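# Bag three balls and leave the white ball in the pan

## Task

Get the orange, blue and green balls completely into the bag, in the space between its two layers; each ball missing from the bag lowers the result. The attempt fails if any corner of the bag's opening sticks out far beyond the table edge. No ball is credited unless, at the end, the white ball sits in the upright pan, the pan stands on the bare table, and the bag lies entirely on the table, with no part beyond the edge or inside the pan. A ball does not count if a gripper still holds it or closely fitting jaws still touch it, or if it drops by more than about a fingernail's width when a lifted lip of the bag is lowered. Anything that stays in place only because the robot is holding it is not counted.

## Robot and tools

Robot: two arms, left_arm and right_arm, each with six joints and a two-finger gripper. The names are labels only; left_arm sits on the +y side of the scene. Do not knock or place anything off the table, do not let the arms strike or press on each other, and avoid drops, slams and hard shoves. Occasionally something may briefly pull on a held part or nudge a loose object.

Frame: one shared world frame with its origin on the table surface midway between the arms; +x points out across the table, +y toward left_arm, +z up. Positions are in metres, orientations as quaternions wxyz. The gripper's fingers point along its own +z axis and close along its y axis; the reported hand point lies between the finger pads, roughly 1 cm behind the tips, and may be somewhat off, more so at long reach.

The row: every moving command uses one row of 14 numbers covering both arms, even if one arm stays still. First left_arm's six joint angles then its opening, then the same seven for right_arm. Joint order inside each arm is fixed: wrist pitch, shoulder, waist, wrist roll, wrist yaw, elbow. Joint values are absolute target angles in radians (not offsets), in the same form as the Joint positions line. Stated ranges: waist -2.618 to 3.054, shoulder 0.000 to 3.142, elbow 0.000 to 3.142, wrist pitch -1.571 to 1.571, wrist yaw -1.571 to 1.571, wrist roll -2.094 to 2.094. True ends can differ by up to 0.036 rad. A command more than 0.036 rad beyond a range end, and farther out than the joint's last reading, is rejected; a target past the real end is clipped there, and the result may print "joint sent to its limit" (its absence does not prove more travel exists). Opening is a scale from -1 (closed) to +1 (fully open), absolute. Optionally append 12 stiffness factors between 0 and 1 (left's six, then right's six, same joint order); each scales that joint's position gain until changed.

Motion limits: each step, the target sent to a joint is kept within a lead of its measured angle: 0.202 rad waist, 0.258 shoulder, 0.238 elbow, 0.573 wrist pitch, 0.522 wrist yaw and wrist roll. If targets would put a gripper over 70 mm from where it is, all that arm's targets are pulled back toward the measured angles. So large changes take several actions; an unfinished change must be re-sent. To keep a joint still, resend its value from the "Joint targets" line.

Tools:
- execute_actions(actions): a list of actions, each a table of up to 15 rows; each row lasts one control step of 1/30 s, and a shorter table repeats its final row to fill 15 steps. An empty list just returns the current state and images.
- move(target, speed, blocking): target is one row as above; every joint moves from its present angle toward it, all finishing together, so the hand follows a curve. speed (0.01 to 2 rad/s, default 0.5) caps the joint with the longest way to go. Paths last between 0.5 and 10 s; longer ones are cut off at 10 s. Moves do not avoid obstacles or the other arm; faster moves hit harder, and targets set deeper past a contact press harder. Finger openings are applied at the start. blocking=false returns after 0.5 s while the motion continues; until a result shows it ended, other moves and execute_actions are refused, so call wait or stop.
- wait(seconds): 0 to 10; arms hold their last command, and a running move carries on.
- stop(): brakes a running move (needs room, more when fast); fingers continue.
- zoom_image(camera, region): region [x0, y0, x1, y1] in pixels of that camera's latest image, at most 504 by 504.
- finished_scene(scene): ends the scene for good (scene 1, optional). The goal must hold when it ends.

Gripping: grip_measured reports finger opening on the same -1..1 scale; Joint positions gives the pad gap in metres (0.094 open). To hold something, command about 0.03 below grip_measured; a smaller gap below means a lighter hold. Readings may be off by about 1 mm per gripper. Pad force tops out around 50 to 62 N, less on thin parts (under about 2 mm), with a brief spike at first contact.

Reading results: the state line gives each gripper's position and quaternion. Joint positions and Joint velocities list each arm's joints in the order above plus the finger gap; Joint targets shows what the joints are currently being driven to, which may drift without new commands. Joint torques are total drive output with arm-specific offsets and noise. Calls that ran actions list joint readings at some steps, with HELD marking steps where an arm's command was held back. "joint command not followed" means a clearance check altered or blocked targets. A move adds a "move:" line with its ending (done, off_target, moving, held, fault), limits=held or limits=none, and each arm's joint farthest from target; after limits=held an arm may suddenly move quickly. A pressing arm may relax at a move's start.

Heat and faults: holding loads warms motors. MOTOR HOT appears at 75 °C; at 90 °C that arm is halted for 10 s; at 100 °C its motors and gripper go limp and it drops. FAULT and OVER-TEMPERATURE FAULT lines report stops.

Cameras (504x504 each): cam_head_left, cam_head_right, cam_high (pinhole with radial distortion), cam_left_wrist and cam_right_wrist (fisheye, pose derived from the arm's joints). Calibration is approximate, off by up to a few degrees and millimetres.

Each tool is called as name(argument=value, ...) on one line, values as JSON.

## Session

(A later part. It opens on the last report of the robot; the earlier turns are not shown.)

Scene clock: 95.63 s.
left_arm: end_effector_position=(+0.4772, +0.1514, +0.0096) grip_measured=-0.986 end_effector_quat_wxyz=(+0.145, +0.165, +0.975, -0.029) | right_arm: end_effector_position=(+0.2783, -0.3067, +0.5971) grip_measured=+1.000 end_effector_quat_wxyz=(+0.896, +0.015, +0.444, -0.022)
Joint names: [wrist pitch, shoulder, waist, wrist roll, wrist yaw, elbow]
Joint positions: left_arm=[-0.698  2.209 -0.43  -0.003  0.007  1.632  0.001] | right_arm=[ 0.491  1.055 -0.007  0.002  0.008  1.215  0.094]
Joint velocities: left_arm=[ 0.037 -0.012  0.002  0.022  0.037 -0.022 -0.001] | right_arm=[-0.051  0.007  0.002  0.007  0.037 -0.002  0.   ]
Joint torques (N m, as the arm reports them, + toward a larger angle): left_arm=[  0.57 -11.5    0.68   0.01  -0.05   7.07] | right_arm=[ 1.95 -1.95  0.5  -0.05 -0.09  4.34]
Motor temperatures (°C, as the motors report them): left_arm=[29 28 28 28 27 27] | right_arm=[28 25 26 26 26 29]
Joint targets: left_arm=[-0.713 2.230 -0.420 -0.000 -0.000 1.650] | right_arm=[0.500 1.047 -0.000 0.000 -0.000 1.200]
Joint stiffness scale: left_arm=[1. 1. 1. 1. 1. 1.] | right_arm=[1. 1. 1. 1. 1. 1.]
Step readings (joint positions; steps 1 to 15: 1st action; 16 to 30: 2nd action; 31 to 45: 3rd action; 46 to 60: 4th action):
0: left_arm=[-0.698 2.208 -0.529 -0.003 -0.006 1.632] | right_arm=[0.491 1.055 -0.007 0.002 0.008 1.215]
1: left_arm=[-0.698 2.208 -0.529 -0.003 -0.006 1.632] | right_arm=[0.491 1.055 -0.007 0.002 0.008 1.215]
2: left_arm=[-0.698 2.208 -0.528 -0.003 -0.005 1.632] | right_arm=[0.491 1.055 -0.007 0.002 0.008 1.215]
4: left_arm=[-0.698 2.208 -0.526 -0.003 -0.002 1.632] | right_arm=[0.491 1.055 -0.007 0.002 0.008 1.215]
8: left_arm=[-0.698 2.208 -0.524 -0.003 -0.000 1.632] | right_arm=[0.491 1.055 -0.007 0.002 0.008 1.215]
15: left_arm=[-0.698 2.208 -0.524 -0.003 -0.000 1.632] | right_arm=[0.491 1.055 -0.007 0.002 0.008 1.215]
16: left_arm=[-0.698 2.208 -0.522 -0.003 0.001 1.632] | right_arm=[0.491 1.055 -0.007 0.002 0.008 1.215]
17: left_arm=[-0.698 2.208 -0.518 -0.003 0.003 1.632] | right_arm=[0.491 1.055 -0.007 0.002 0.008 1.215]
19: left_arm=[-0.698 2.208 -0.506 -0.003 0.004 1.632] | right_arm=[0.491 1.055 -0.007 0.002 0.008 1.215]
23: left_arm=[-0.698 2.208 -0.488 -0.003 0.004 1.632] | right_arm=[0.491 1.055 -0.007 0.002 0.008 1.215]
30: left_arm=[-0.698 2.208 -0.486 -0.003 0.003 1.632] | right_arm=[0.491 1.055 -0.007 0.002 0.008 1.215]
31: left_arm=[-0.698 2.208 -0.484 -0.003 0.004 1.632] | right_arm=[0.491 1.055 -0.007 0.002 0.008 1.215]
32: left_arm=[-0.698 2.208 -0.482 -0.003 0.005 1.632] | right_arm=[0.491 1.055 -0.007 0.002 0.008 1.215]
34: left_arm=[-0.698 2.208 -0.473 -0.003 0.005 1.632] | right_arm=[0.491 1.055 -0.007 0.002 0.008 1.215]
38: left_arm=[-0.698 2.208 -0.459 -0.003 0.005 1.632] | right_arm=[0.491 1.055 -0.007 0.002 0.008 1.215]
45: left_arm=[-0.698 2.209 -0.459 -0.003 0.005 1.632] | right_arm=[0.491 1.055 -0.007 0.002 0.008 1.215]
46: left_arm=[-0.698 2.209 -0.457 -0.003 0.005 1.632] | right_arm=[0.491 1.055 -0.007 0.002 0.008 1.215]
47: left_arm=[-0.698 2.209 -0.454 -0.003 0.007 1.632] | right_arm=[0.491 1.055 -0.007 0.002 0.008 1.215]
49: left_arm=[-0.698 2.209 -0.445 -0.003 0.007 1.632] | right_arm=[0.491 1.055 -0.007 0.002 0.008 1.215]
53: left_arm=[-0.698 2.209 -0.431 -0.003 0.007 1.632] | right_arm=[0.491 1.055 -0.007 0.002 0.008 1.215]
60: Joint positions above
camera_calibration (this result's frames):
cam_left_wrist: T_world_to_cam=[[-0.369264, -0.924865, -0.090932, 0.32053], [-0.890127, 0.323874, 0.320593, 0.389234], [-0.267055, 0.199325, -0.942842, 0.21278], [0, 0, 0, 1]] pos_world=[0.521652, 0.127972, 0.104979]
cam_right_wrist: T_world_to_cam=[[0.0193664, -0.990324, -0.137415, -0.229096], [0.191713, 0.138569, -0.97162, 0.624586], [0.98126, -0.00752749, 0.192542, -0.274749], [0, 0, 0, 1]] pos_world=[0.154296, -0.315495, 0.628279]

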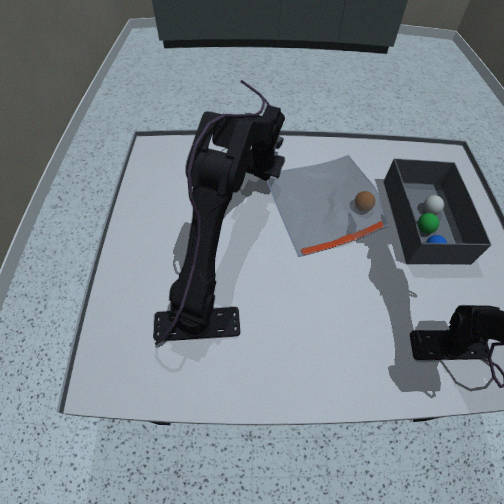

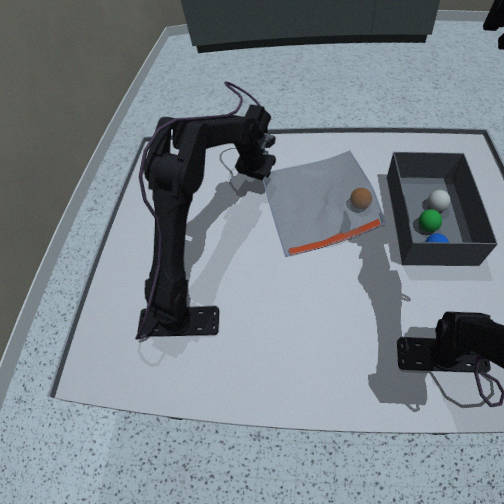

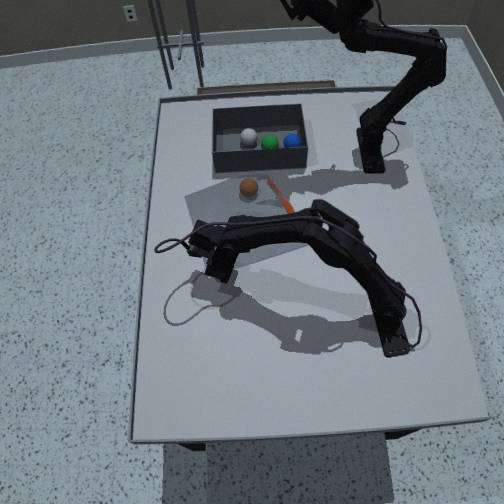

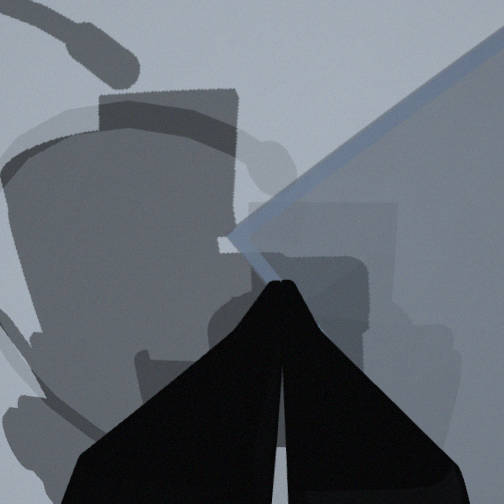

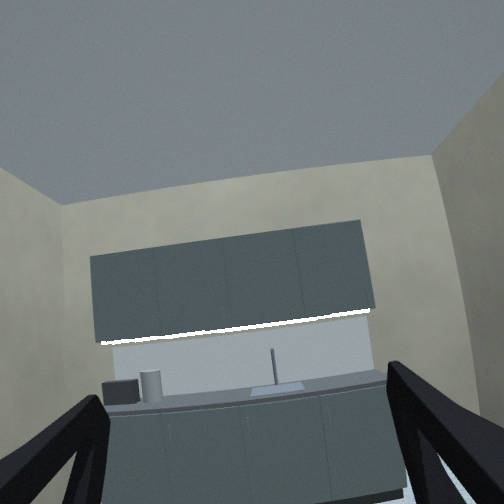

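move(target=[-0.8,2.1,-0.5,0,0,1.68,-1, 0.5,1.047,0,0,0,1.2,1], speed=0.4)

move(target=[-1.19,2.095,-1.035,0.33,0,1.735,0, 0.5,1.047,0,0,0,1.2,1], speed=0.6)

Scene clock: 104.23 s.
left_arm: end_effector_position=(+0.4630, +0.1222, +0.0591) grip_measured=-0.986 end_effector_quat_wxyz=(+0.166, +0.197, +0.966, -0.037) | right_arm: end_effector_position=(+0.2783, -0.3067, +0.5971) grip_measured=+1.000 end_effector_quat_wxyz=(+0.896, +0.015, +0.444, -0.022)
Joint names: [wrist pitch, shoulder, waist, wrist roll, wrist yaw, elbow]
Joint positions: left_arm=[-0.782  2.109 -0.498 -0.003  0.005  1.662  0.001] | right_arm=[ 0.491  1.055 -0.007  0.002  0.008  1.215  0.094]
Joint velocities: left_arm=[ 0.007 -0.002 -0.012 -0.037  0.022 -0.002  0.   ] | right_arm=[ 0.007  0.012 -0.012  0.007 -0.037  0.017  0.   ]
Joint torques (N m, as the arm reports them, + toward a larger angle): left_arm=[  0.61 -13.75  -0.18   0.02  -0.02   7.21] | right_arm=[ 1.95 -1.95  0.5  -0.06 -0.09  4.35]
Motor temperatures (°C, as the motors report them): left_arm=[28 29 28 28 27 27] | right_arm=[28 25 26 26 26 29]
Joint targets: left_arm=[-0.800 2.100 -0.500 -0.000 0.000 1.680] | right_arm=[0.500 1.047 -0.000 0.000 0.000 1.200]
Joint stiffness scale: left_arm=[1. 1. 1. 1. 1. 1.] | right_arm=[1. 1. 1. 1. 1. 1.]
move: done; limits=none; left_arm: farthest joint: the elbow, 0.018 radians from its target (0.048 radians at the start); right_arm: farthest joint: the elbow, 0.015 radians from its target (0.015 radians at the start)
camera_calibration (this result's frames):
cam_left_wrist: T_world_to_cam=[[-0.42616, -0.899622, -0.0952253, 0.316291], [-0.879148, 0.387031, 0.278039, 0.359992], [-0.213275, 0.202206, -0.955838, 0.236966], [0, 0, 0, 1]] pos_world=[0.501815, 0.0972981, 0.156528]
cam_right_wrist: T_world_to_cam=[[0.0193664, -0.990324, -0.137415, -0.229096], [0.191713, 0.138569, -0.97162, 0.624586], [0.98126, -0.00752749, 0.192542, -0.274749], [0, 0, 0, 1]] pos_world=[0.154296, -0.315495, 0.628279]

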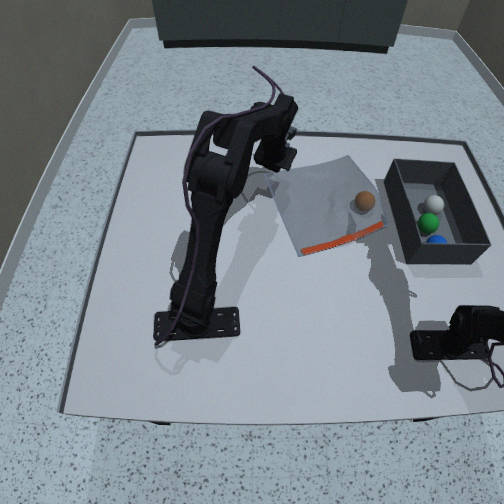

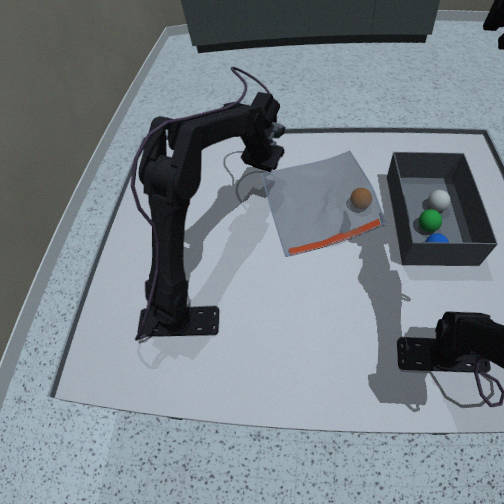

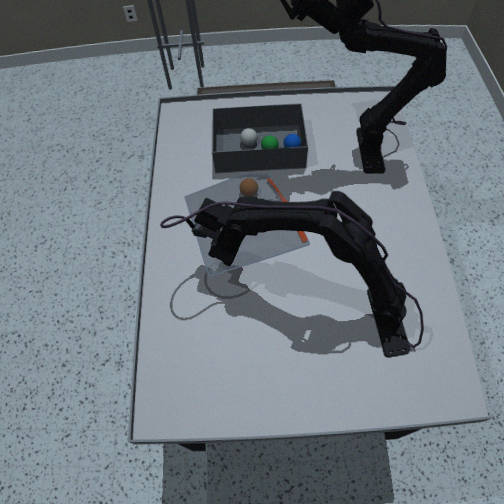

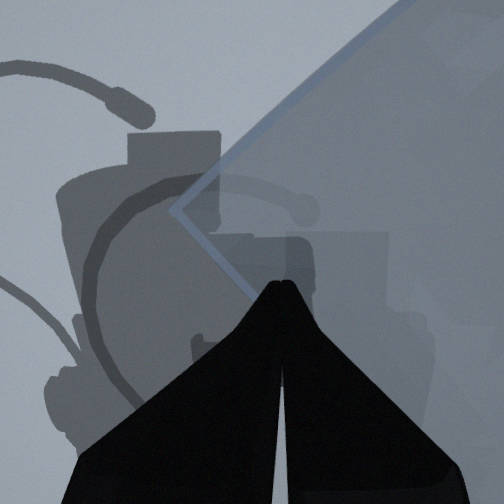

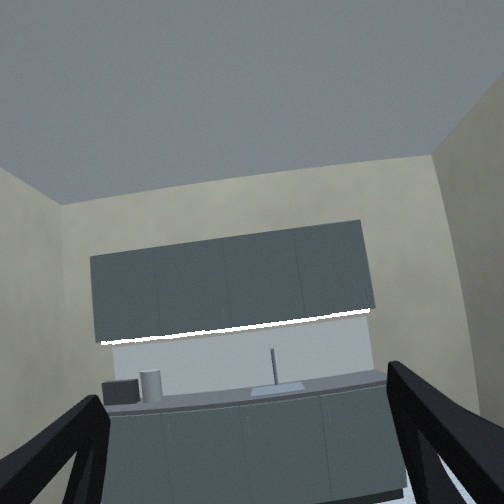

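Scene clock: 105.87 s.
left_arm: end_effector_position=(+0.2523, -0.0149, +0.0567) grip_measured=-0.003 end_effector_quat_wxyz=(-0.001, +0.593, +0.805, -0.001) | right_arm: end_effector_position=(+0.2783, -0.3067, +0.5971) grip_measured=+1.000 end_effector_quat_wxyz=(+0.896, +0.015, +0.444, -0.022)
Joint names: [wrist pitch, shoulder, waist, wrist roll, wrist yaw, elbow]
Joint positions: left_arm=[-1.173  2.109 -1.043  0.32   0.003  1.709  0.047] | right_arm=[ 0.491  1.055 -0.007  0.002  0.008  1.215  0.094]
Joint velocities: left_arm=[-0.066 -0.002  0.007 -0.066 -0.007  0.007 -0.   ] | right_arm=[-0.081 -0.007 -0.002  0.051 -0.037 -0.037  0.   ]
Joint torques (N m, as the arm reports them, + toward a larger angle): left_arm=[  0.08 -13.62   0.47   0.13  -0.01   7.35] | right_arm=[ 1.95 -1.95  0.5  -0.05 -0.09  4.36]
Motor temperatures (°C, as the motors report them): left_arm=[28 29 28 28 27 27] | right_arm=[29 25 26 26 26 29]
Joint targets: left_arm=[-1.190 2.095 -1.035 0.330 -0.000 1.735] | right_arm=[0.500 1.047 0.000 0.000 0.000 1.200]
Joint stiffness scale: left_arm=[1. 1. 1. 1. 1. 1.] | right_arm=[1. 1. 1. 1. 1. 1.]
move: off_target (left_arm); limits=none; left_arm: farthest joint: the elbow, 0.026 radians from its target (0.073 radians at the start); right_arm: farthest joint: the elbow, 0.015 radians from its target (0.015 radians at the start)
camera_calibration (this result's frames):
cam_left_wrist: T_world_to_cam=[[-0.970587, -0.227561, -0.0785976, 0.249308], [-0.229819, 0.77848, 0.584083, 0.0531163], [-0.0717278, 0.584966, -0.80788, 0.17905], [0, 0, 0, 1]] pos_world=[0.267025, -0.0893556, 0.133222]
cam_right_wrist: T_world_to_cam=[[0.0193664, -0.990324, -0.137415, -0.229096], [0.191713, 0.138569, -0.97162, 0.624586], [0.98126, -0.00752749, 0.192542, -0.274749], [0, 0, 0, 1]] pos_world=[0.154296, -0.315495, 0.628279]

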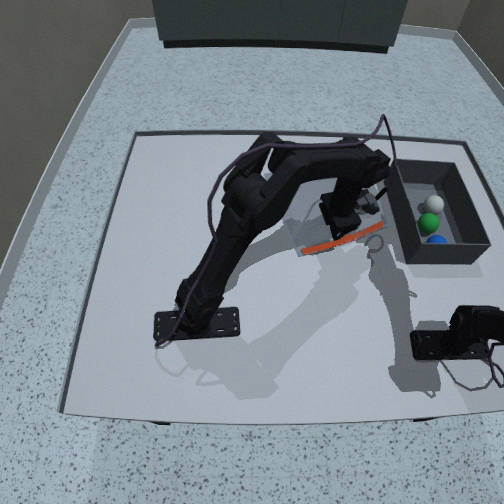

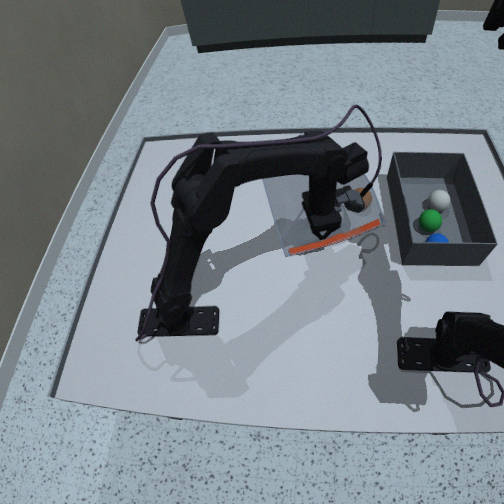

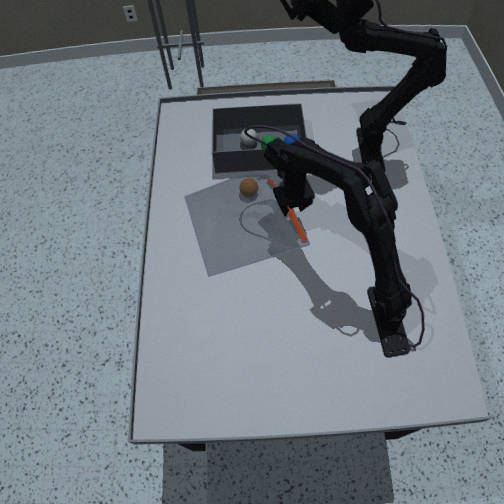

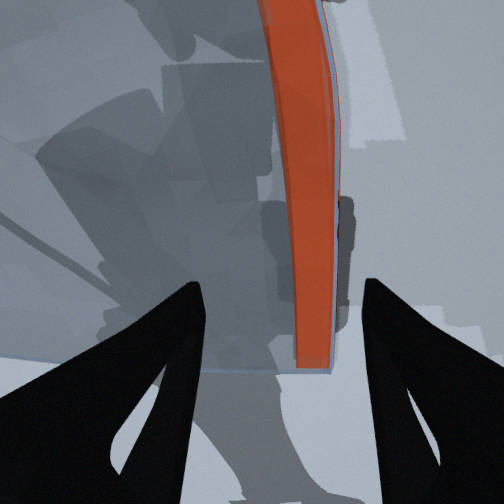

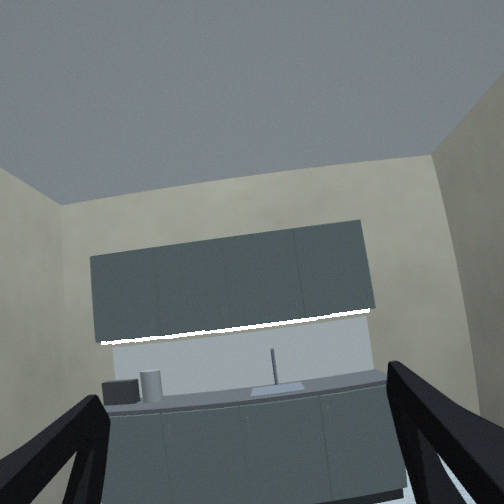

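move(target=[-1.055,2.14,-1.075,0.30,0,1.635,-0.2, 0.5,1.047,0,0,0,1.2,1], speed=0.15)

Scene clock: 113.43 s.
left_arm: end_effector_position=(+0.2476, -0.0230, +0.0295) grip_measured=-0.197 end_effector_quat_wxyz=(+0.003, +0.598, +0.802, -0.002) | right_arm: end_effector_position=(+0.2783, -0.3067, +0.5971) grip_measured=+1.000 end_effector_quat_wxyz=(+0.896, +0.015, +0.444, -0.022)
Joint names: [wrist pitch, shoulder, waist, wrist roll, wrist yaw, elbow]
Joint positions: left_arm=[-1.071  2.139 -1.064  0.31   0.003  1.645  0.038] | right_arm=[ 0.491  1.055 -0.007  0.002  0.008  1.215  0.094]
Joint velocities: left_arm=[-0.007 -0.007  0.002  0.037  0.022 -0.007 -0.001] | right_arm=[-0.051 -0.027  0.012 -0.007 -0.037 -0.017  0.   ]
Joint torques (N m, as the arm reports them, + toward a larger angle): left_arm=[  0.35 -12.42  -0.72  -0.13  -0.01   4.57] | right_arm=[ 1.94 -1.95  0.5  -0.05 -0.09  4.35]
Motor temperatures (°C, as the motors report them): left_arm=[28 29 28 28 27 27] | right_arm=[29 25 26 26 26 29]
Joint targets: left_arm=[-1.055 2.140 -1.075 0.300 0.000 1.635] | right_arm=[0.500 1.047 -0.000 -0.000 -0.000 1.200]
Joint stiffness scale: left_arm=[1. 1. 1. 1. 1. 1.] | right_arm=[1. 1. 1. 1. 1. 1.]
move: done; limits=none; left_arm: farthest joint: the wrist pitch, 0.016 radians from its target (0.118 radians at the start); right_arm: farthest joint: the elbow, 0.015 radians from its target (0.015 radians at the start)
camera_calibration (this result's frames):
cam_left_wrist: T_world_to_cam=[[-0.97273, -0.217017, -0.0818549, 0.241626], [-0.223772, 0.785246, 0.577334, 0.0730634], [-0.0610152, 0.579907, -0.812395, 0.158904], [0, 0, 0, 1]] pos_world=[0.261082, -0.097085, 0.106689]
cam_right_wrist: T_world_to_cam=[[0.0193664, -0.990324, -0.137415, -0.229096], [0.191713, 0.138569, -0.97162, 0.624586], [0.98126, -0.00752749, 0.192542, -0.274749], [0, 0, 0, 1]] pos_world=[0.154296, -0.315495, 0.628279]

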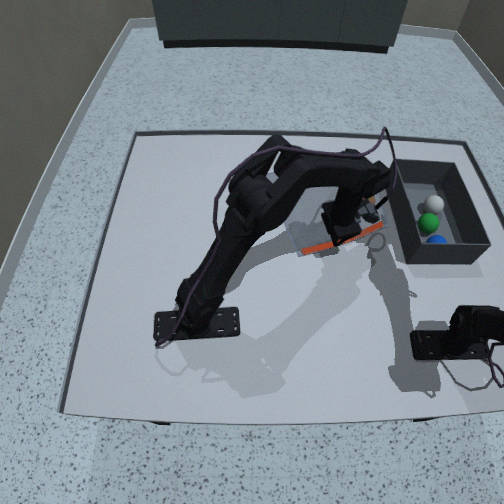

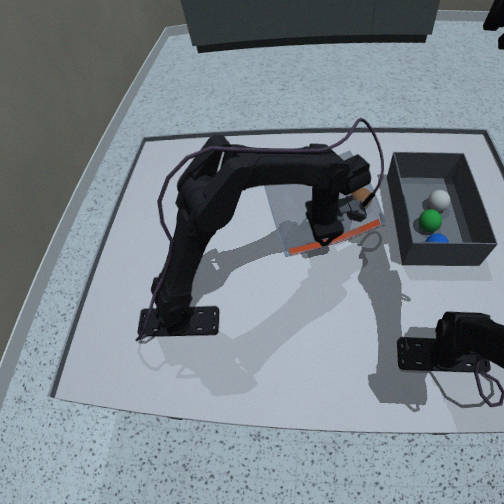

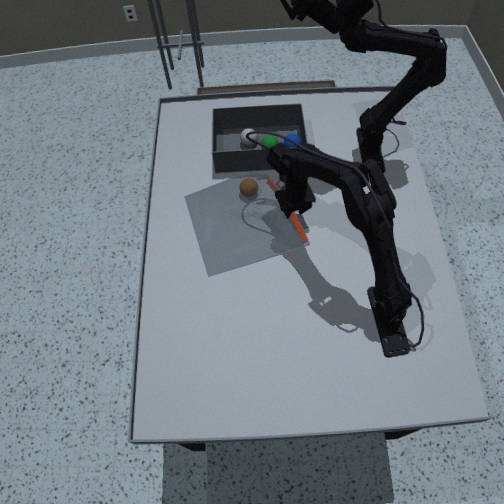

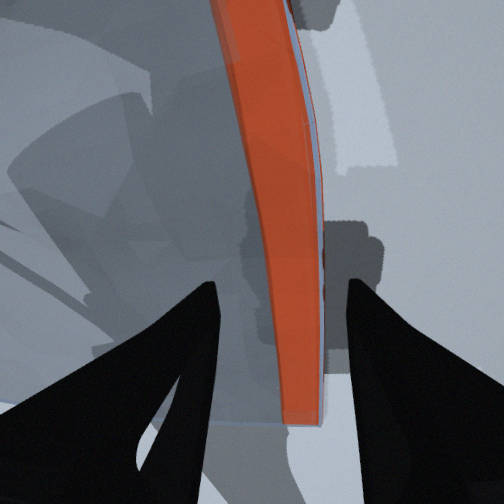

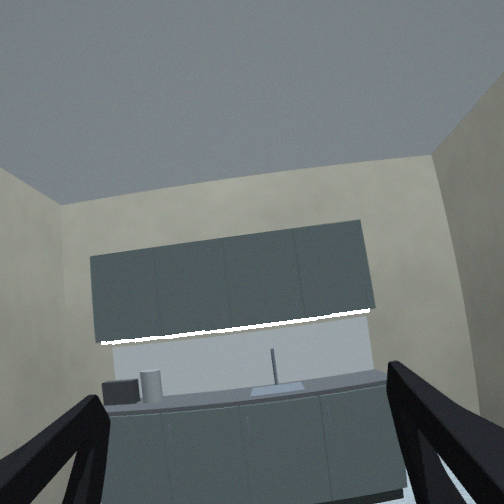

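Good. Descend to contact.

move(target=[-1.01,2.17,-1.08,0.30,0,1.605,-0.2, 0.5,1.047,0,0,0,1.2,1], speed=0.05)

Scene clock: 117.90 s.
left_arm: end_effector_position=(+0.2467, -0.0218, +0.0111) grip_measured=-0.197 end_effector_quat_wxyz=(-0.004, +0.598, +0.802, +0.000) | right_arm: end_effector_position=(+0.2783, -0.3067, +0.5971) grip_measured=+1.000 end_effector_quat_wxyz=(+0.896, +0.015, +0.444, -0.022)
Joint names: [wrist pitch, shoulder, waist, wrist roll, wrist yaw, elbow]
Joint positions: left_arm=[-1.027  2.168 -1.064  0.31   0.003  1.616  0.038] | right_arm=[ 0.491  1.055 -0.007  0.002  0.008  1.215  0.094]
Joint velocities: left_arm=[-0.051 -0.007  0.007 -0.022 -0.022 -0.007 -0.002] | right_arm=[ 0.037  0.017 -0.007 -0.037  0.066 -0.007  0.   ]
Joint torques (N m, as the arm reports them, + toward a larger angle): left_arm=[  0.32 -12.34  -1.02  -0.14   0.     4.41] | right_arm=[ 1.94 -1.95  0.49 -0.05 -0.09  4.34]
Motor temperatures (°C, as the motors report them): left_arm=[28 30 28 28 27 26] | right_arm=[29 25 26 26 26 29]
Joint targets: left_arm=[-1.010 2.170 -1.080 0.300 -0.000 1.605] | right_arm=[0.500 1.047 0.000 0.000 0.000 1.200]
Joint stiffness scale: left_arm=[1. 1. 1. 1. 1. 1.] | right_arm=[1. 1. 1. 1. 1. 1.]
move: done; limits=none; left_arm: farthest joint: the wrist pitch, 0.017 radians from its target (0.060 radians at the start); right_arm: farthest joint: the elbow, 0.015 radians from its target (0.015 radians at the start)
camera_calibration (this result's frames):
cam_left_wrist: T_world_to_cam=[[-0.973311, -0.216417, -0.0763472, 0.239681], [-0.219175, 0.778, 0.588794, 0.0811705], [-0.0680269, 0.589814, -0.804669, 0.145051], [0, 0, 0, 1]] pos_world=[0.260942, -0.0968328, 0.0872243]
cam_right_wrist: T_world_to_cam=[[0.0193664, -0.990324, -0.137415, -0.229096], [0.191713, 0.138569, -0.97162, 0.624586], [0.98126, -0.00752749, 0.192542, -0.274749], [0, 0, 0, 1]] pos_world=[0.154296, -0.315495, 0.628279]

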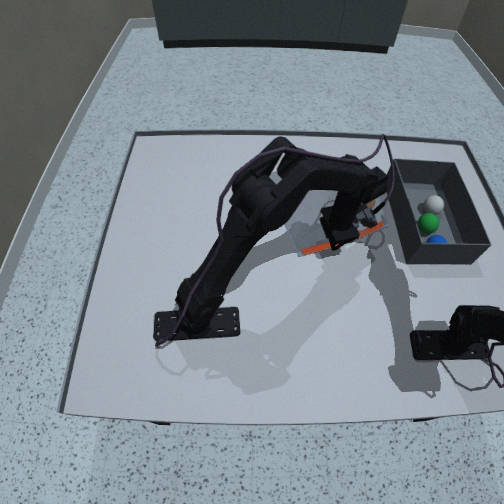

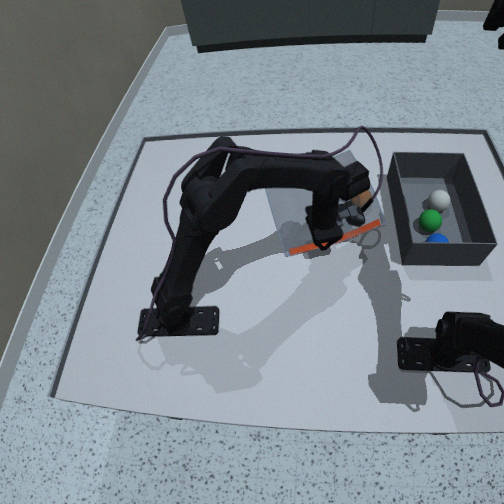

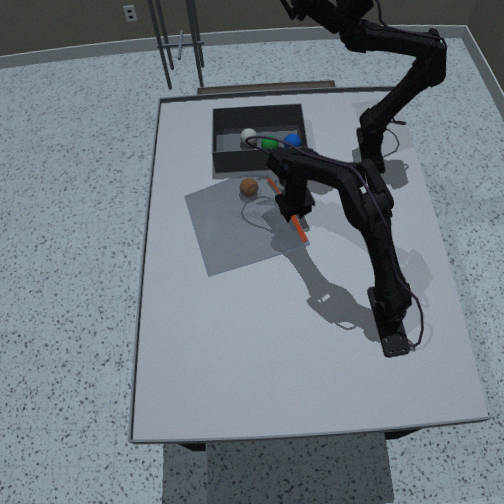

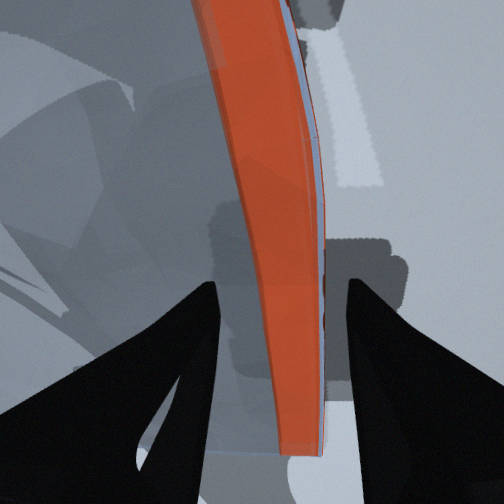

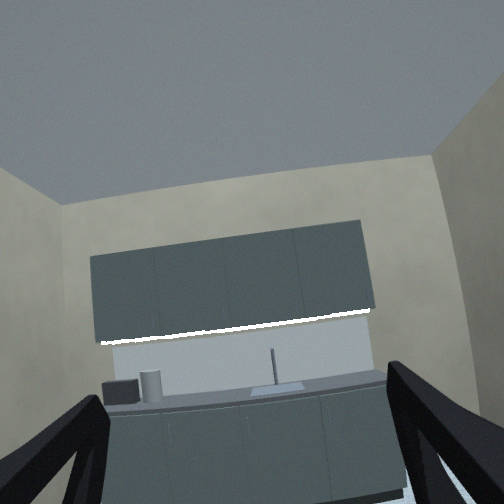

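execute_actions(actions=[[[-1.01,2.185,-1.07,0.30,0,1.605,-0.2, 0.5,1.047,0,0,0,1.2,1]],[[-1.01,2.185,-1.07,0.30,0,1.605,-0.4, 0.5,1.047,0,0,0,1.2,1]],[[-1.01,2.185,-1.07,0.30,0,1.605,-0.55, 0.5,1.047,0,0,0,1.2,1]],[[-1.01,2.185,-1.07,0.30,0,1.605,-0.65, 0.5,1.047,0,0,0,1.2,1]]])

Scene clock: 122.77 s.
left_arm: end_effector_position=(+0.2465, -0.0224, +0.0087) grip_measured=-0.647 end_effector_quat_wxyz=(-0.006, +0.597, +0.802, -0.001) | right_arm: end_effector_position=(+0.2783, -0.3067, +0.5971) grip_measured=+1.000 end_effector_quat_wxyz=(+0.896, +0.015, +0.444, -0.022)
Joint names: [wrist pitch, shoulder, waist, wrist roll, wrist yaw, elbow]
Joint positions: left_arm=[-1.023  2.174 -1.064  0.309  0.006  1.616  0.017] | right_arm=[ 0.491  1.055 -0.007  0.002  0.008  1.215  0.094]
Joint velocities: left_arm=[-0.037  0.012  0.017 -0.037  0.022 -0.012 -0.   ] | right_arm=[-0.051 -0.002 -0.022  0.022  0.081  0.002  0.   ]
Joint torques (N m, as the arm reports them, + toward a larger angle): left_arm=[  0.29 -11.6   -0.41  -0.13  -0.03   4.42] | right_arm=[ 1.95 -1.96  0.49 -0.05 -0.09  4.36]
Motor temperatures (°C, as the motors report them): left_arm=[28 30 28 28 27 26] | right_arm=[29 25 26 26 26 29]
Joint targets: left_arm=[-1.010 2.185 -1.070 0.300 -0.000 1.605] | right_arm=[0.500 1.047 -0.000 -0.000 0.000 1.200]
Joint stiffness scale: left_arm=[1. 1. 1. 1. 1. 1.] | right_arm=[1. 1. 1. 1. 1. 1.]
Step readings (joint positions; steps 1 to 15: 1st action; 16 to 30: 2nd action; 31 to 45: 3rd action; 46 to 60: 4th action):
0: left_arm=[-1.026 2.168 -1.064 0.309 0.003 1.616] | right_arm=[0.491 1.055 -0.007 0.002 0.008 1.215]
1: left_arm=[-1.026 2.169 -1.064 0.309 0.003 1.616] | right_arm=[0.491 1.055 -0.007 0.002 0.008 1.215]
2: left_arm=[-1.025 2.170 -1.064 0.309 0.003 1.616] | right_arm=[0.491 1.055 -0.007 0.002 0.008 1.215]
4: left_arm=[-1.024 2.174 -1.064 0.309 0.002 1.616] | right_arm=[0.491 1.055 -0.007 0.002 0.008 1.215]
8: left_arm=[-1.024 2.174 -1.064 0.309 0.002 1.616] | right_arm=[0.491 1.055 -0.007 0.002 0.008 1.215]
15: left_arm=[-1.024 2.174 -1.064 0.309 0.002 1.616] | right_arm=[0.491 1.055 -0.007 0.002 0.008 1.215]
16: left_arm=[-1.024 2.174 -1.064 0.309 0.002 1.616] | right_arm=[0.491 1.055 -0.007 0.002 0.008 1.215]
17: left_arm=[-1.023 2.174 -1.064 0.309 0.001 1.616] | right_arm=[0.491 1.055 -0.007 0.002 0.008 1.215]
19: left_arm=[-1.023 2.174 -1.064 0.309 -0.000 1.616] | right_arm=[0.491 1.055 -0.007 0.002 0.008 1.215]
23: left_arm=[-1.023 2.174 -1.064 0.309 -0.000 1.616] | right_arm=[0.491 1.055 -0.007 0.002 0.008 1.215]
30: left_arm=[-1.023 2.174 -1.064 0.309 -0.000 1.616] | right_arm=[0.491 1.055 -0.007 0.002 0.008 1.215]
31: left_arm=[-1.023 2.174 -1.064 0.309 0.000 1.616] | right_arm=[0.491 1.055 -0.007 0.002 0.008 1.215]
32: left_arm=[-1.023 2.174 -1.064 0.309 0.001 1.616] | right_arm=[0.491 1.055 -0.007 0.002 0.008 1.215]
34: left_arm=[-1.023 2.174 -1.064 0.309 0.003 1.616] | right_arm=[0.491 1.055 -0.007 0.002 0.008 1.215]
38: left_arm=[-1.023 2.174 -1.064 0.309 0.003 1.616] | right_arm=[0.491 1.055 -0.007 0.002 0.008 1.215]
45: left_arm=[-1.023 2.174 -1.064 0.309 0.003 1.616] | right_arm=[0.491 1.055 -0.007 0.002 0.008 1.215]
46: left_arm=[-1.023 2.174 -1.064 0.309 0.004 1.616] | right_arm=[0.491 1.055 -0.007 0.002 0.008 1.215]
47: left_arm=[-1.023 2.174 -1.064 0.309 0.005 1.616] | right_arm=[0.491 1.055 -0.007 0.002 0.008 1.215]
49: left_arm=[-1.023 2.174 -1.064 0.309 0.006 1.616] | right_arm=[0.491 1.055 -0.007 0.002 0.008 1.215]
53: left_arm=[-1.023 2.174 -1.064 0.309 0.006 1.616] | right_arm=[0.491 1.055 -0.007 0.002 0.008 1.215]
60: Joint positions above
camera_calibration (this result's frames):
cam_left_wrist: T_world_to_cam=[[-0.973423, -0.217174, -0.0726795, 0.23908], [-0.217547, 0.777724, 0.589761, 0.0825054], [-0.0715564, 0.589898, -0.804301, 0.144316], [0, 0, 0, 1]] pos_world=[0.261002, -0.0973759, 0.084791]
cam_right_wrist: T_world_to_cam=[[0.0193664, -0.990324, -0.137415, -0.229096], [0.191713, 0.138569, -0.97162, 0.624586], [0.98126, -0.00752749, 0.192542, -0.274749], [0, 0, 0, 1]] pos_world=[0.154296, -0.315495, 0.628279]

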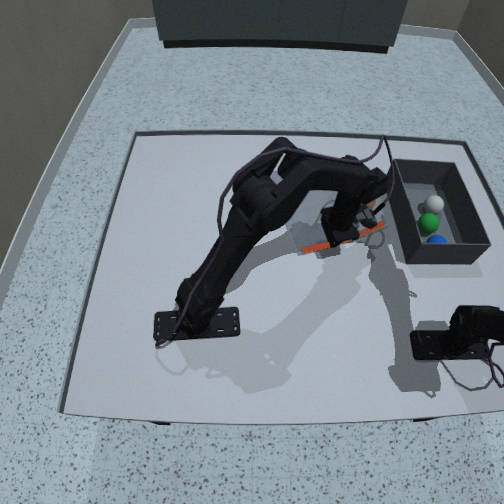

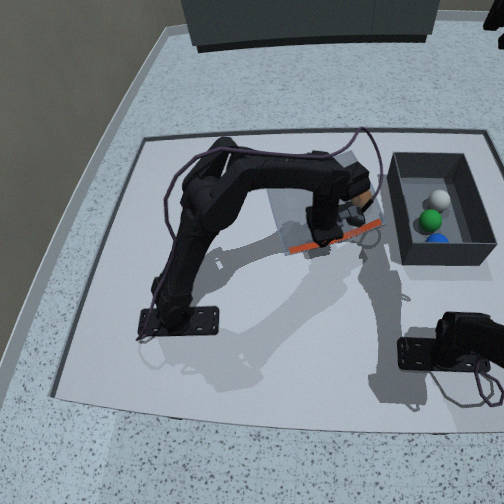

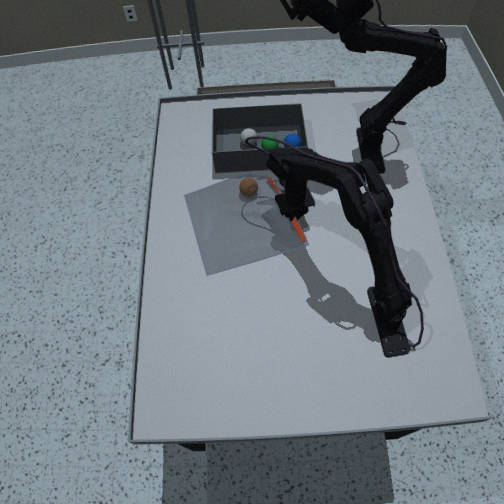

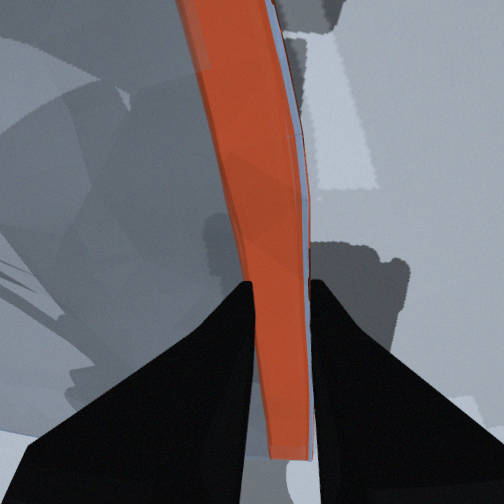

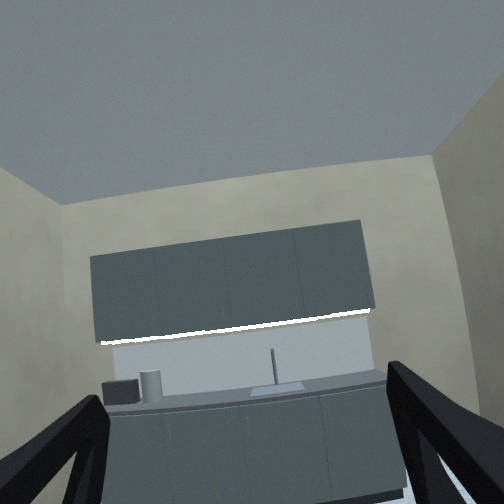

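execute_actions(actions=[[[-1.01,2.185,-1.07,0.30,0,1.605,-0.7, 0.5,1.047,0,0,0,1.2,1]],[[-1.01,2.185,-1.07,0.30,0,1.605,-0.76, 0.5,1.047,0,0,0,1.2,1]]])

Scene clock: 127.20 s.
left_arm: end_effector_position=(+0.2458, -0.0228, +0.0087) grip_measured=-0.757 end_effector_quat_wxyz=(-0.007, +0.597, +0.802, -0.003) | right_arm: end_effector_position=(+0.2783, -0.3067, +0.5971) grip_measured=+1.000 end_effector_quat_wxyz=(+0.896, +0.015, +0.444, -0.022)
Joint names: [wrist pitch, shoulder, waist, wrist roll, wrist yaw, elbow]
Joint positions: left_arm=[-1.023  2.174 -1.064  0.309  0.01   1.616  0.011] | right_arm=[ 0.491  1.055 -0.007  0.002  0.008  1.215  0.094]
Joint velocities: left_arm=[ 0.095 -0.012 -0.007  0.051  0.007  0.022  0.   ] | right_arm=[ 0.051 -0.017 -0.017 -0.051  0.022  0.007  0.   ]
Joint torques (N m, as the arm reports them, + toward a larger angle): left_arm=[  0.29 -11.61  -0.42  -0.12  -0.06   4.43] | right_arm=[ 1.95 -1.95  0.51 -0.05 -0.08  4.36]
Motor temperatures (°C, as the motors report them): left_arm=[28 30 28 28 27 26] | right_arm=[29 25 26 26 26 29]
Joint targets: left_arm=[-1.010 2.185 -1.070 0.300 -0.000 1.605] | right_arm=[0.500 1.047 -0.000 -0.000 -0.000 1.200]
Joint stiffness scale: left_arm=[1. 1. 1. 1. 1. 1.] | right_arm=[1. 1. 1. 1. 1. 1.]
Step readings (joint positions; steps 1 to 15: 1st action; 16 to 30: 2nd action):
0: left_arm=[-1.023 2.174 -1.064 0.309 0.006 1.616] | right_arm=[0.491 1.055 -0.007 0.002 0.008 1.215]
1: left_arm=[-1.023 2.174 -1.064 0.309 0.006 1.616] | right_arm=[0.491 1.055 -0.007 0.002 0.008 1.215]
2: left_arm=[-1.023 2.174 -1.064 0.309 0.007 1.616] | right_arm=[0.491 1.055 -0.007 0.002 0.008 1.215]
4: left_arm=[-1.023 2.174 -1.064 0.309 0.008 1.616] | right_arm=[0.491 1.055 -0.007 0.002 0.008 1.215]
8: left_arm=[-1.023 2.174 -1.064 0.309 0.008 1.616] | right_arm=[0.491 1.055 -0.007 0.002 0.008 1.215]
15: left_arm=[-1.023 2.174 -1.064 0.309 0.008 1.616] | right_arm=[0.491 1.055 -0.007 0.002 0.008 1.215]
16: left_arm=[-1.023 2.174 -1.064 0.309 0.009 1.616] | right_arm=[0.491 1.055 -0.007 0.002 0.008 1.215]
17: left_arm=[-1.023 2.174 -1.064 0.309 0.009 1.616] | right_arm=[0.491 1.055 -0.007 0.002 0.008 1.215]
19: left_arm=[-1.023 2.174 -1.064 0.309 0.010 1.616] | right_arm=[0.491 1.055 -0.007 0.002 0.008 1.215]
23: left_arm=[-1.023 2.174 -1.064 0.309 0.010 1.616] | right_arm=[0.491 1.055 -0.007 0.002 0.008 1.215]
30: Joint positions above
camera_calibration (this result's frames):
cam_left_wrist: T_world_to_cam=[[-0.973659, -0.217385, -0.0687926, 0.238407], [-0.215541, 0.77911, 0.588668, 0.0822438], [-0.0743706, 0.587989, -0.805443, 0.145183], [0, 0, 0, 1]] pos_world=[0.260651, -0.0976171, 0.0849233]
cam_right_wrist: T_world_to_cam=[[0.0193664, -0.990324, -0.137415, -0.229096], [0.191713, 0.138569, -0.97162, 0.624586], [0.98126, -0.00752749, 0.192542, -0.274749], [0, 0, 0, 1]] pos_world=[0.154296, -0.315495, 0.628279]

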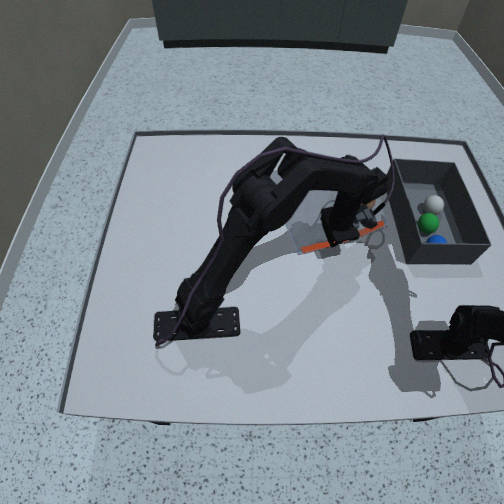

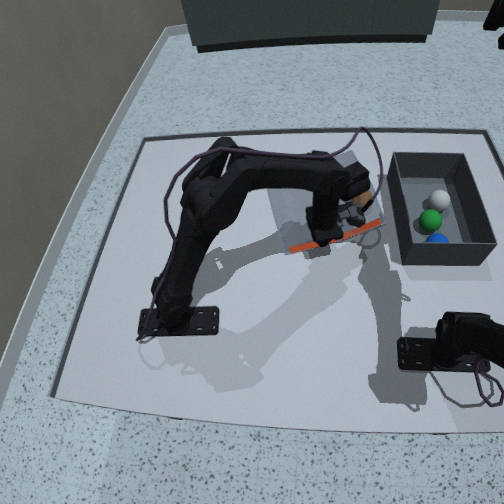

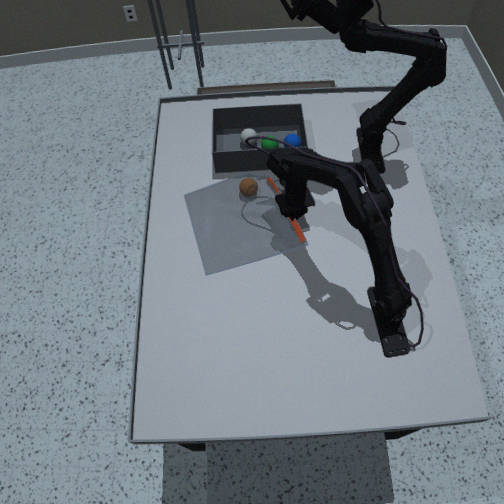

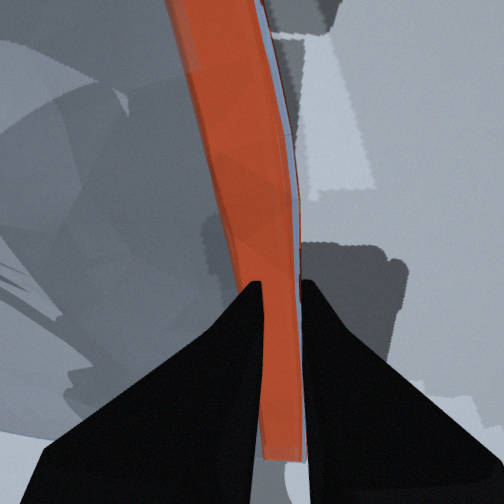

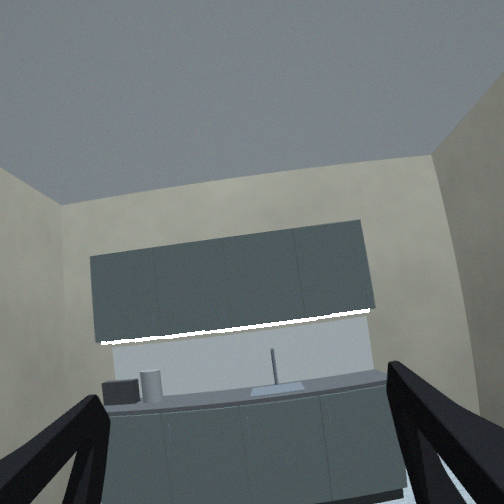

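execute_actions(actions=[[[-1.01,2.185,-1.07,0.30,0,1.605,-0.85, 0.5,1.047,0,0,0,1.2,1]],[[-1.01,2.185,-1.07,0.30,0,1.605,-0.93, 0.5,1.047,0,0,0,1.2,1]],[[-1.01,2.185,-1.07,0.30,0,1.605,-1, 0.5,1.047,0,0,0,1.2,1]]])

zoom_image(camera="cam_left_wrist", region=[180, 100, 380, 300])

Scene clock: 136.70 s.
left_arm: end_effector_position=(+0.2457, -0.0228, +0.0087) grip_measured=-0.986 end_effector_quat_wxyz=(-0.007, +0.597, +0.802, -0.003) | right_arm: end_effector_position=(+0.2783, -0.3067, +0.5971) grip_measured=+1.000 end_effector_quat_wxyz=(+0.896, +0.015, +0.444, -0.022)
Joint names: [wrist pitch, shoulder, waist, wrist roll, wrist yaw, elbow]
Joint positions: left_arm=[-1.023  2.174 -1.064  0.309  0.01   1.616  0.001] | right_arm=[ 0.491  1.055 -0.007  0.002  0.008  1.215  0.094]
Joint velocities: left_arm=[-0.037  0.012 -0.002 -0.022  0.051  0.002 -0.001] | right_arm=[ 0.022 -0.002  0.012 -0.007  0.007 -0.002  0.   ]
Joint torques (N m, as the arm reports them, + toward a larger angle): left_arm=[  0.29 -11.59  -0.42  -0.12  -0.06   4.47] | right_arm=[ 1.95 -1.96  0.5  -0.05 -0.09  4.35]
Motor temperatures (°C, as the motors report them): left_arm=[27 30 28 28 27 26] | right_arm=[29 25 26 26 26 29]
Joint targets: left_arm=[-1.010 2.185 -1.070 0.300 -0.000 1.605] | right_arm=[0.500 1.047 0.000 -0.000 0.000 1.200]
Joint stiffness scale: left_arm=[1. 1. 1. 1. 1. 1.] | right_arm=[1. 1. 1. 1. 1. 1.]
Step readings (joint positions; steps 1 to 15: 1st action; 16 to 30: 2nd action; 31 to 45: 3rd action):
0: left_arm=[-1.023 2.174 -1.064 0.309 0.010 1.616] | right_arm=[0.491 1.055 -0.007 0.002 0.008 1.215]
1: left_arm=[-1.023 2.174 -1.064 0.309 0.010 1.616] | right_arm=[0.491 1.055 -0.007 0.002 0.008 1.215]
2: left_arm=[-1.023 2.174 -1.064 0.309 0.010 1.616] | right_arm=[0.491 1.055 -0.007 0.002 0.008 1.215]
4: left_arm=[-1.023 2.174 -1.064 0.309 0.010 1.616] | right_arm=[0.491 1.055 -0.007 0.002 0.008 1.215]
8: left_arm=[-1.023 2.174 -1.064 0.309 0.010 1.616] | right_arm=[0.491 1.055 -0.007 0.002 0.008 1.215]
15: left_arm=[-1.023 2.174 -1.064 0.309 0.010 1.616] | right_arm=[0.491 1.055 -0.007 0.002 0.008 1.215]
16: left_arm=[-1.023 2.174 -1.064 0.309 0.010 1.616] | right_arm=[0.491 1.055 -0.007 0.002 0.008 1.215]
17: left_arm=[-1.023 2.174 -1.064 0.309 0.010 1.616] | right_arm=[0.491 1.055 -0.007 0.002 0.008 1.215]
19: left_arm=[-1.023 2.174 -1.064 0.309 0.010 1.616] | right_arm=[0.491 1.055 -0.007 0.002 0.008 1.215]
23: left_arm=[-1.023 2.174 -1.064 0.309 0.010 1.616] | right_arm=[0.491 1.055 -0.007 0.002 0.008 1.215]
30: left_arm=[-1.023 2.174 -1.064 0.309 0.010 1.616] | right_arm=[0.491 1.055 -0.007 0.002 0.008 1.215]
31: left_arm=[-1.023 2.174 -1.064 0.309 0.010 1.616] | right_arm=[0.491 1.055 -0.007 0.002 0.008 1.215]
32: left_arm=[-1.023 2.174 -1.064 0.309 0.010 1.616] | right_arm=[0.491 1.055 -0.007 0.002 0.008 1.215]
34: left_arm=[-1.023 2.174 -1.064 0.309 0.010 1.616] | right_arm=[0.491 1.055 -0.007 0.002 0.008 1.215]
38: left_arm=[-1.023 2.174 -1.064 0.309 0.010 1.616] | right_arm=[0.491 1.055 -0.007 0.002 0.008 1.215]
45: Joint positions above
camera_calibration (this result's frames):
cam_left_wrist: T_world_to_cam=[[-0.973694, -0.217382, -0.068298, 0.238314], [-0.215232, 0.77905, 0.58886, 0.0821091], [-0.0748001, 0.588069, -0.805344, 0.14526], [0, 0, 0, 1]] pos_world=[0.260582, -0.0975847, 0.0849098]
cam_right_wrist: T_world_to_cam=[[0.0193664, -0.990324, -0.137415, -0.229096], [0.191713, 0.138569, -0.97162, 0.624586], [0.98126, -0.00752749, 0.192542, -0.274749], [0, 0, 0, 1]] pos_world=[0.154296, -0.315495, 0.628279]

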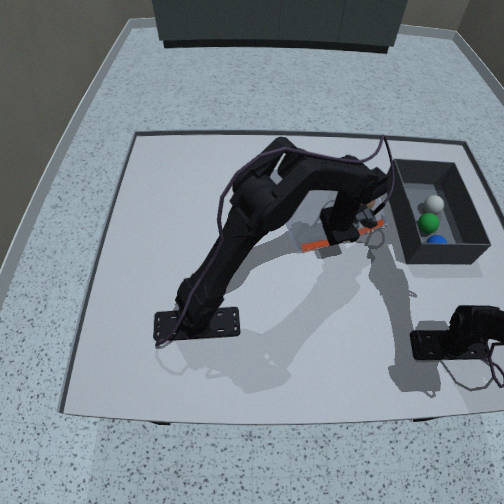

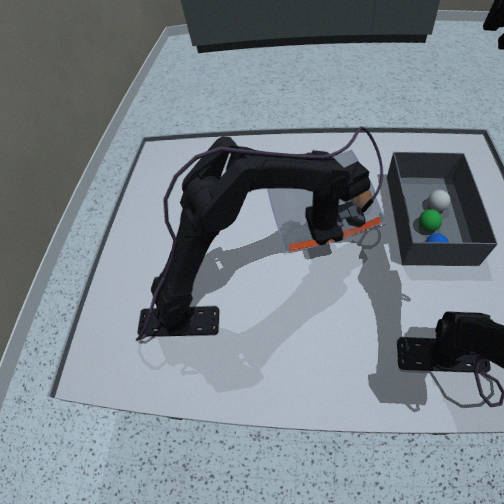

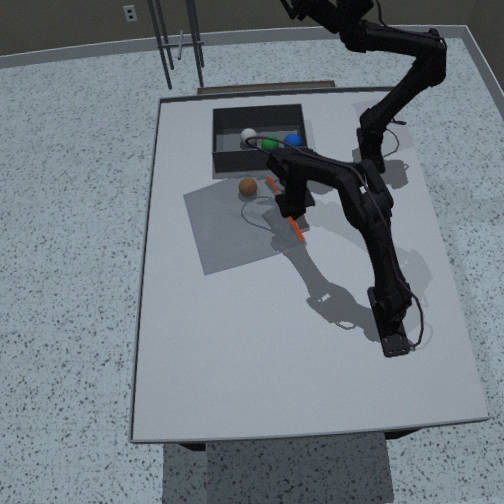

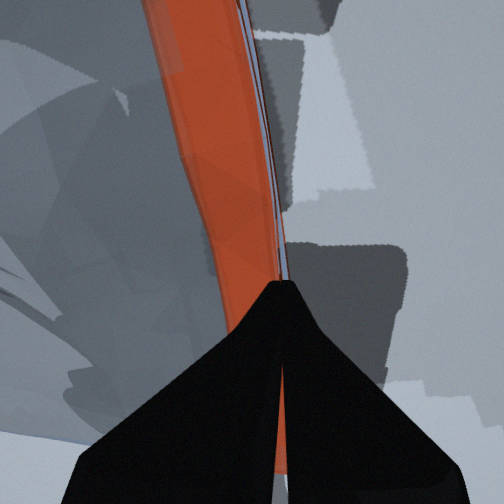

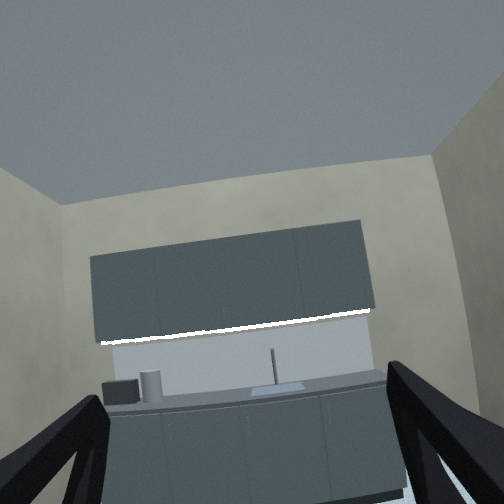

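Region (180, 100, 380, 300) of cam_left_wrist's 504x504 image, scaled by 2.520, with more detail than that image has.

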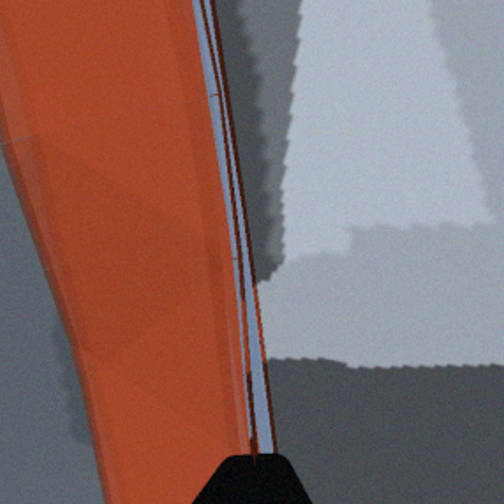

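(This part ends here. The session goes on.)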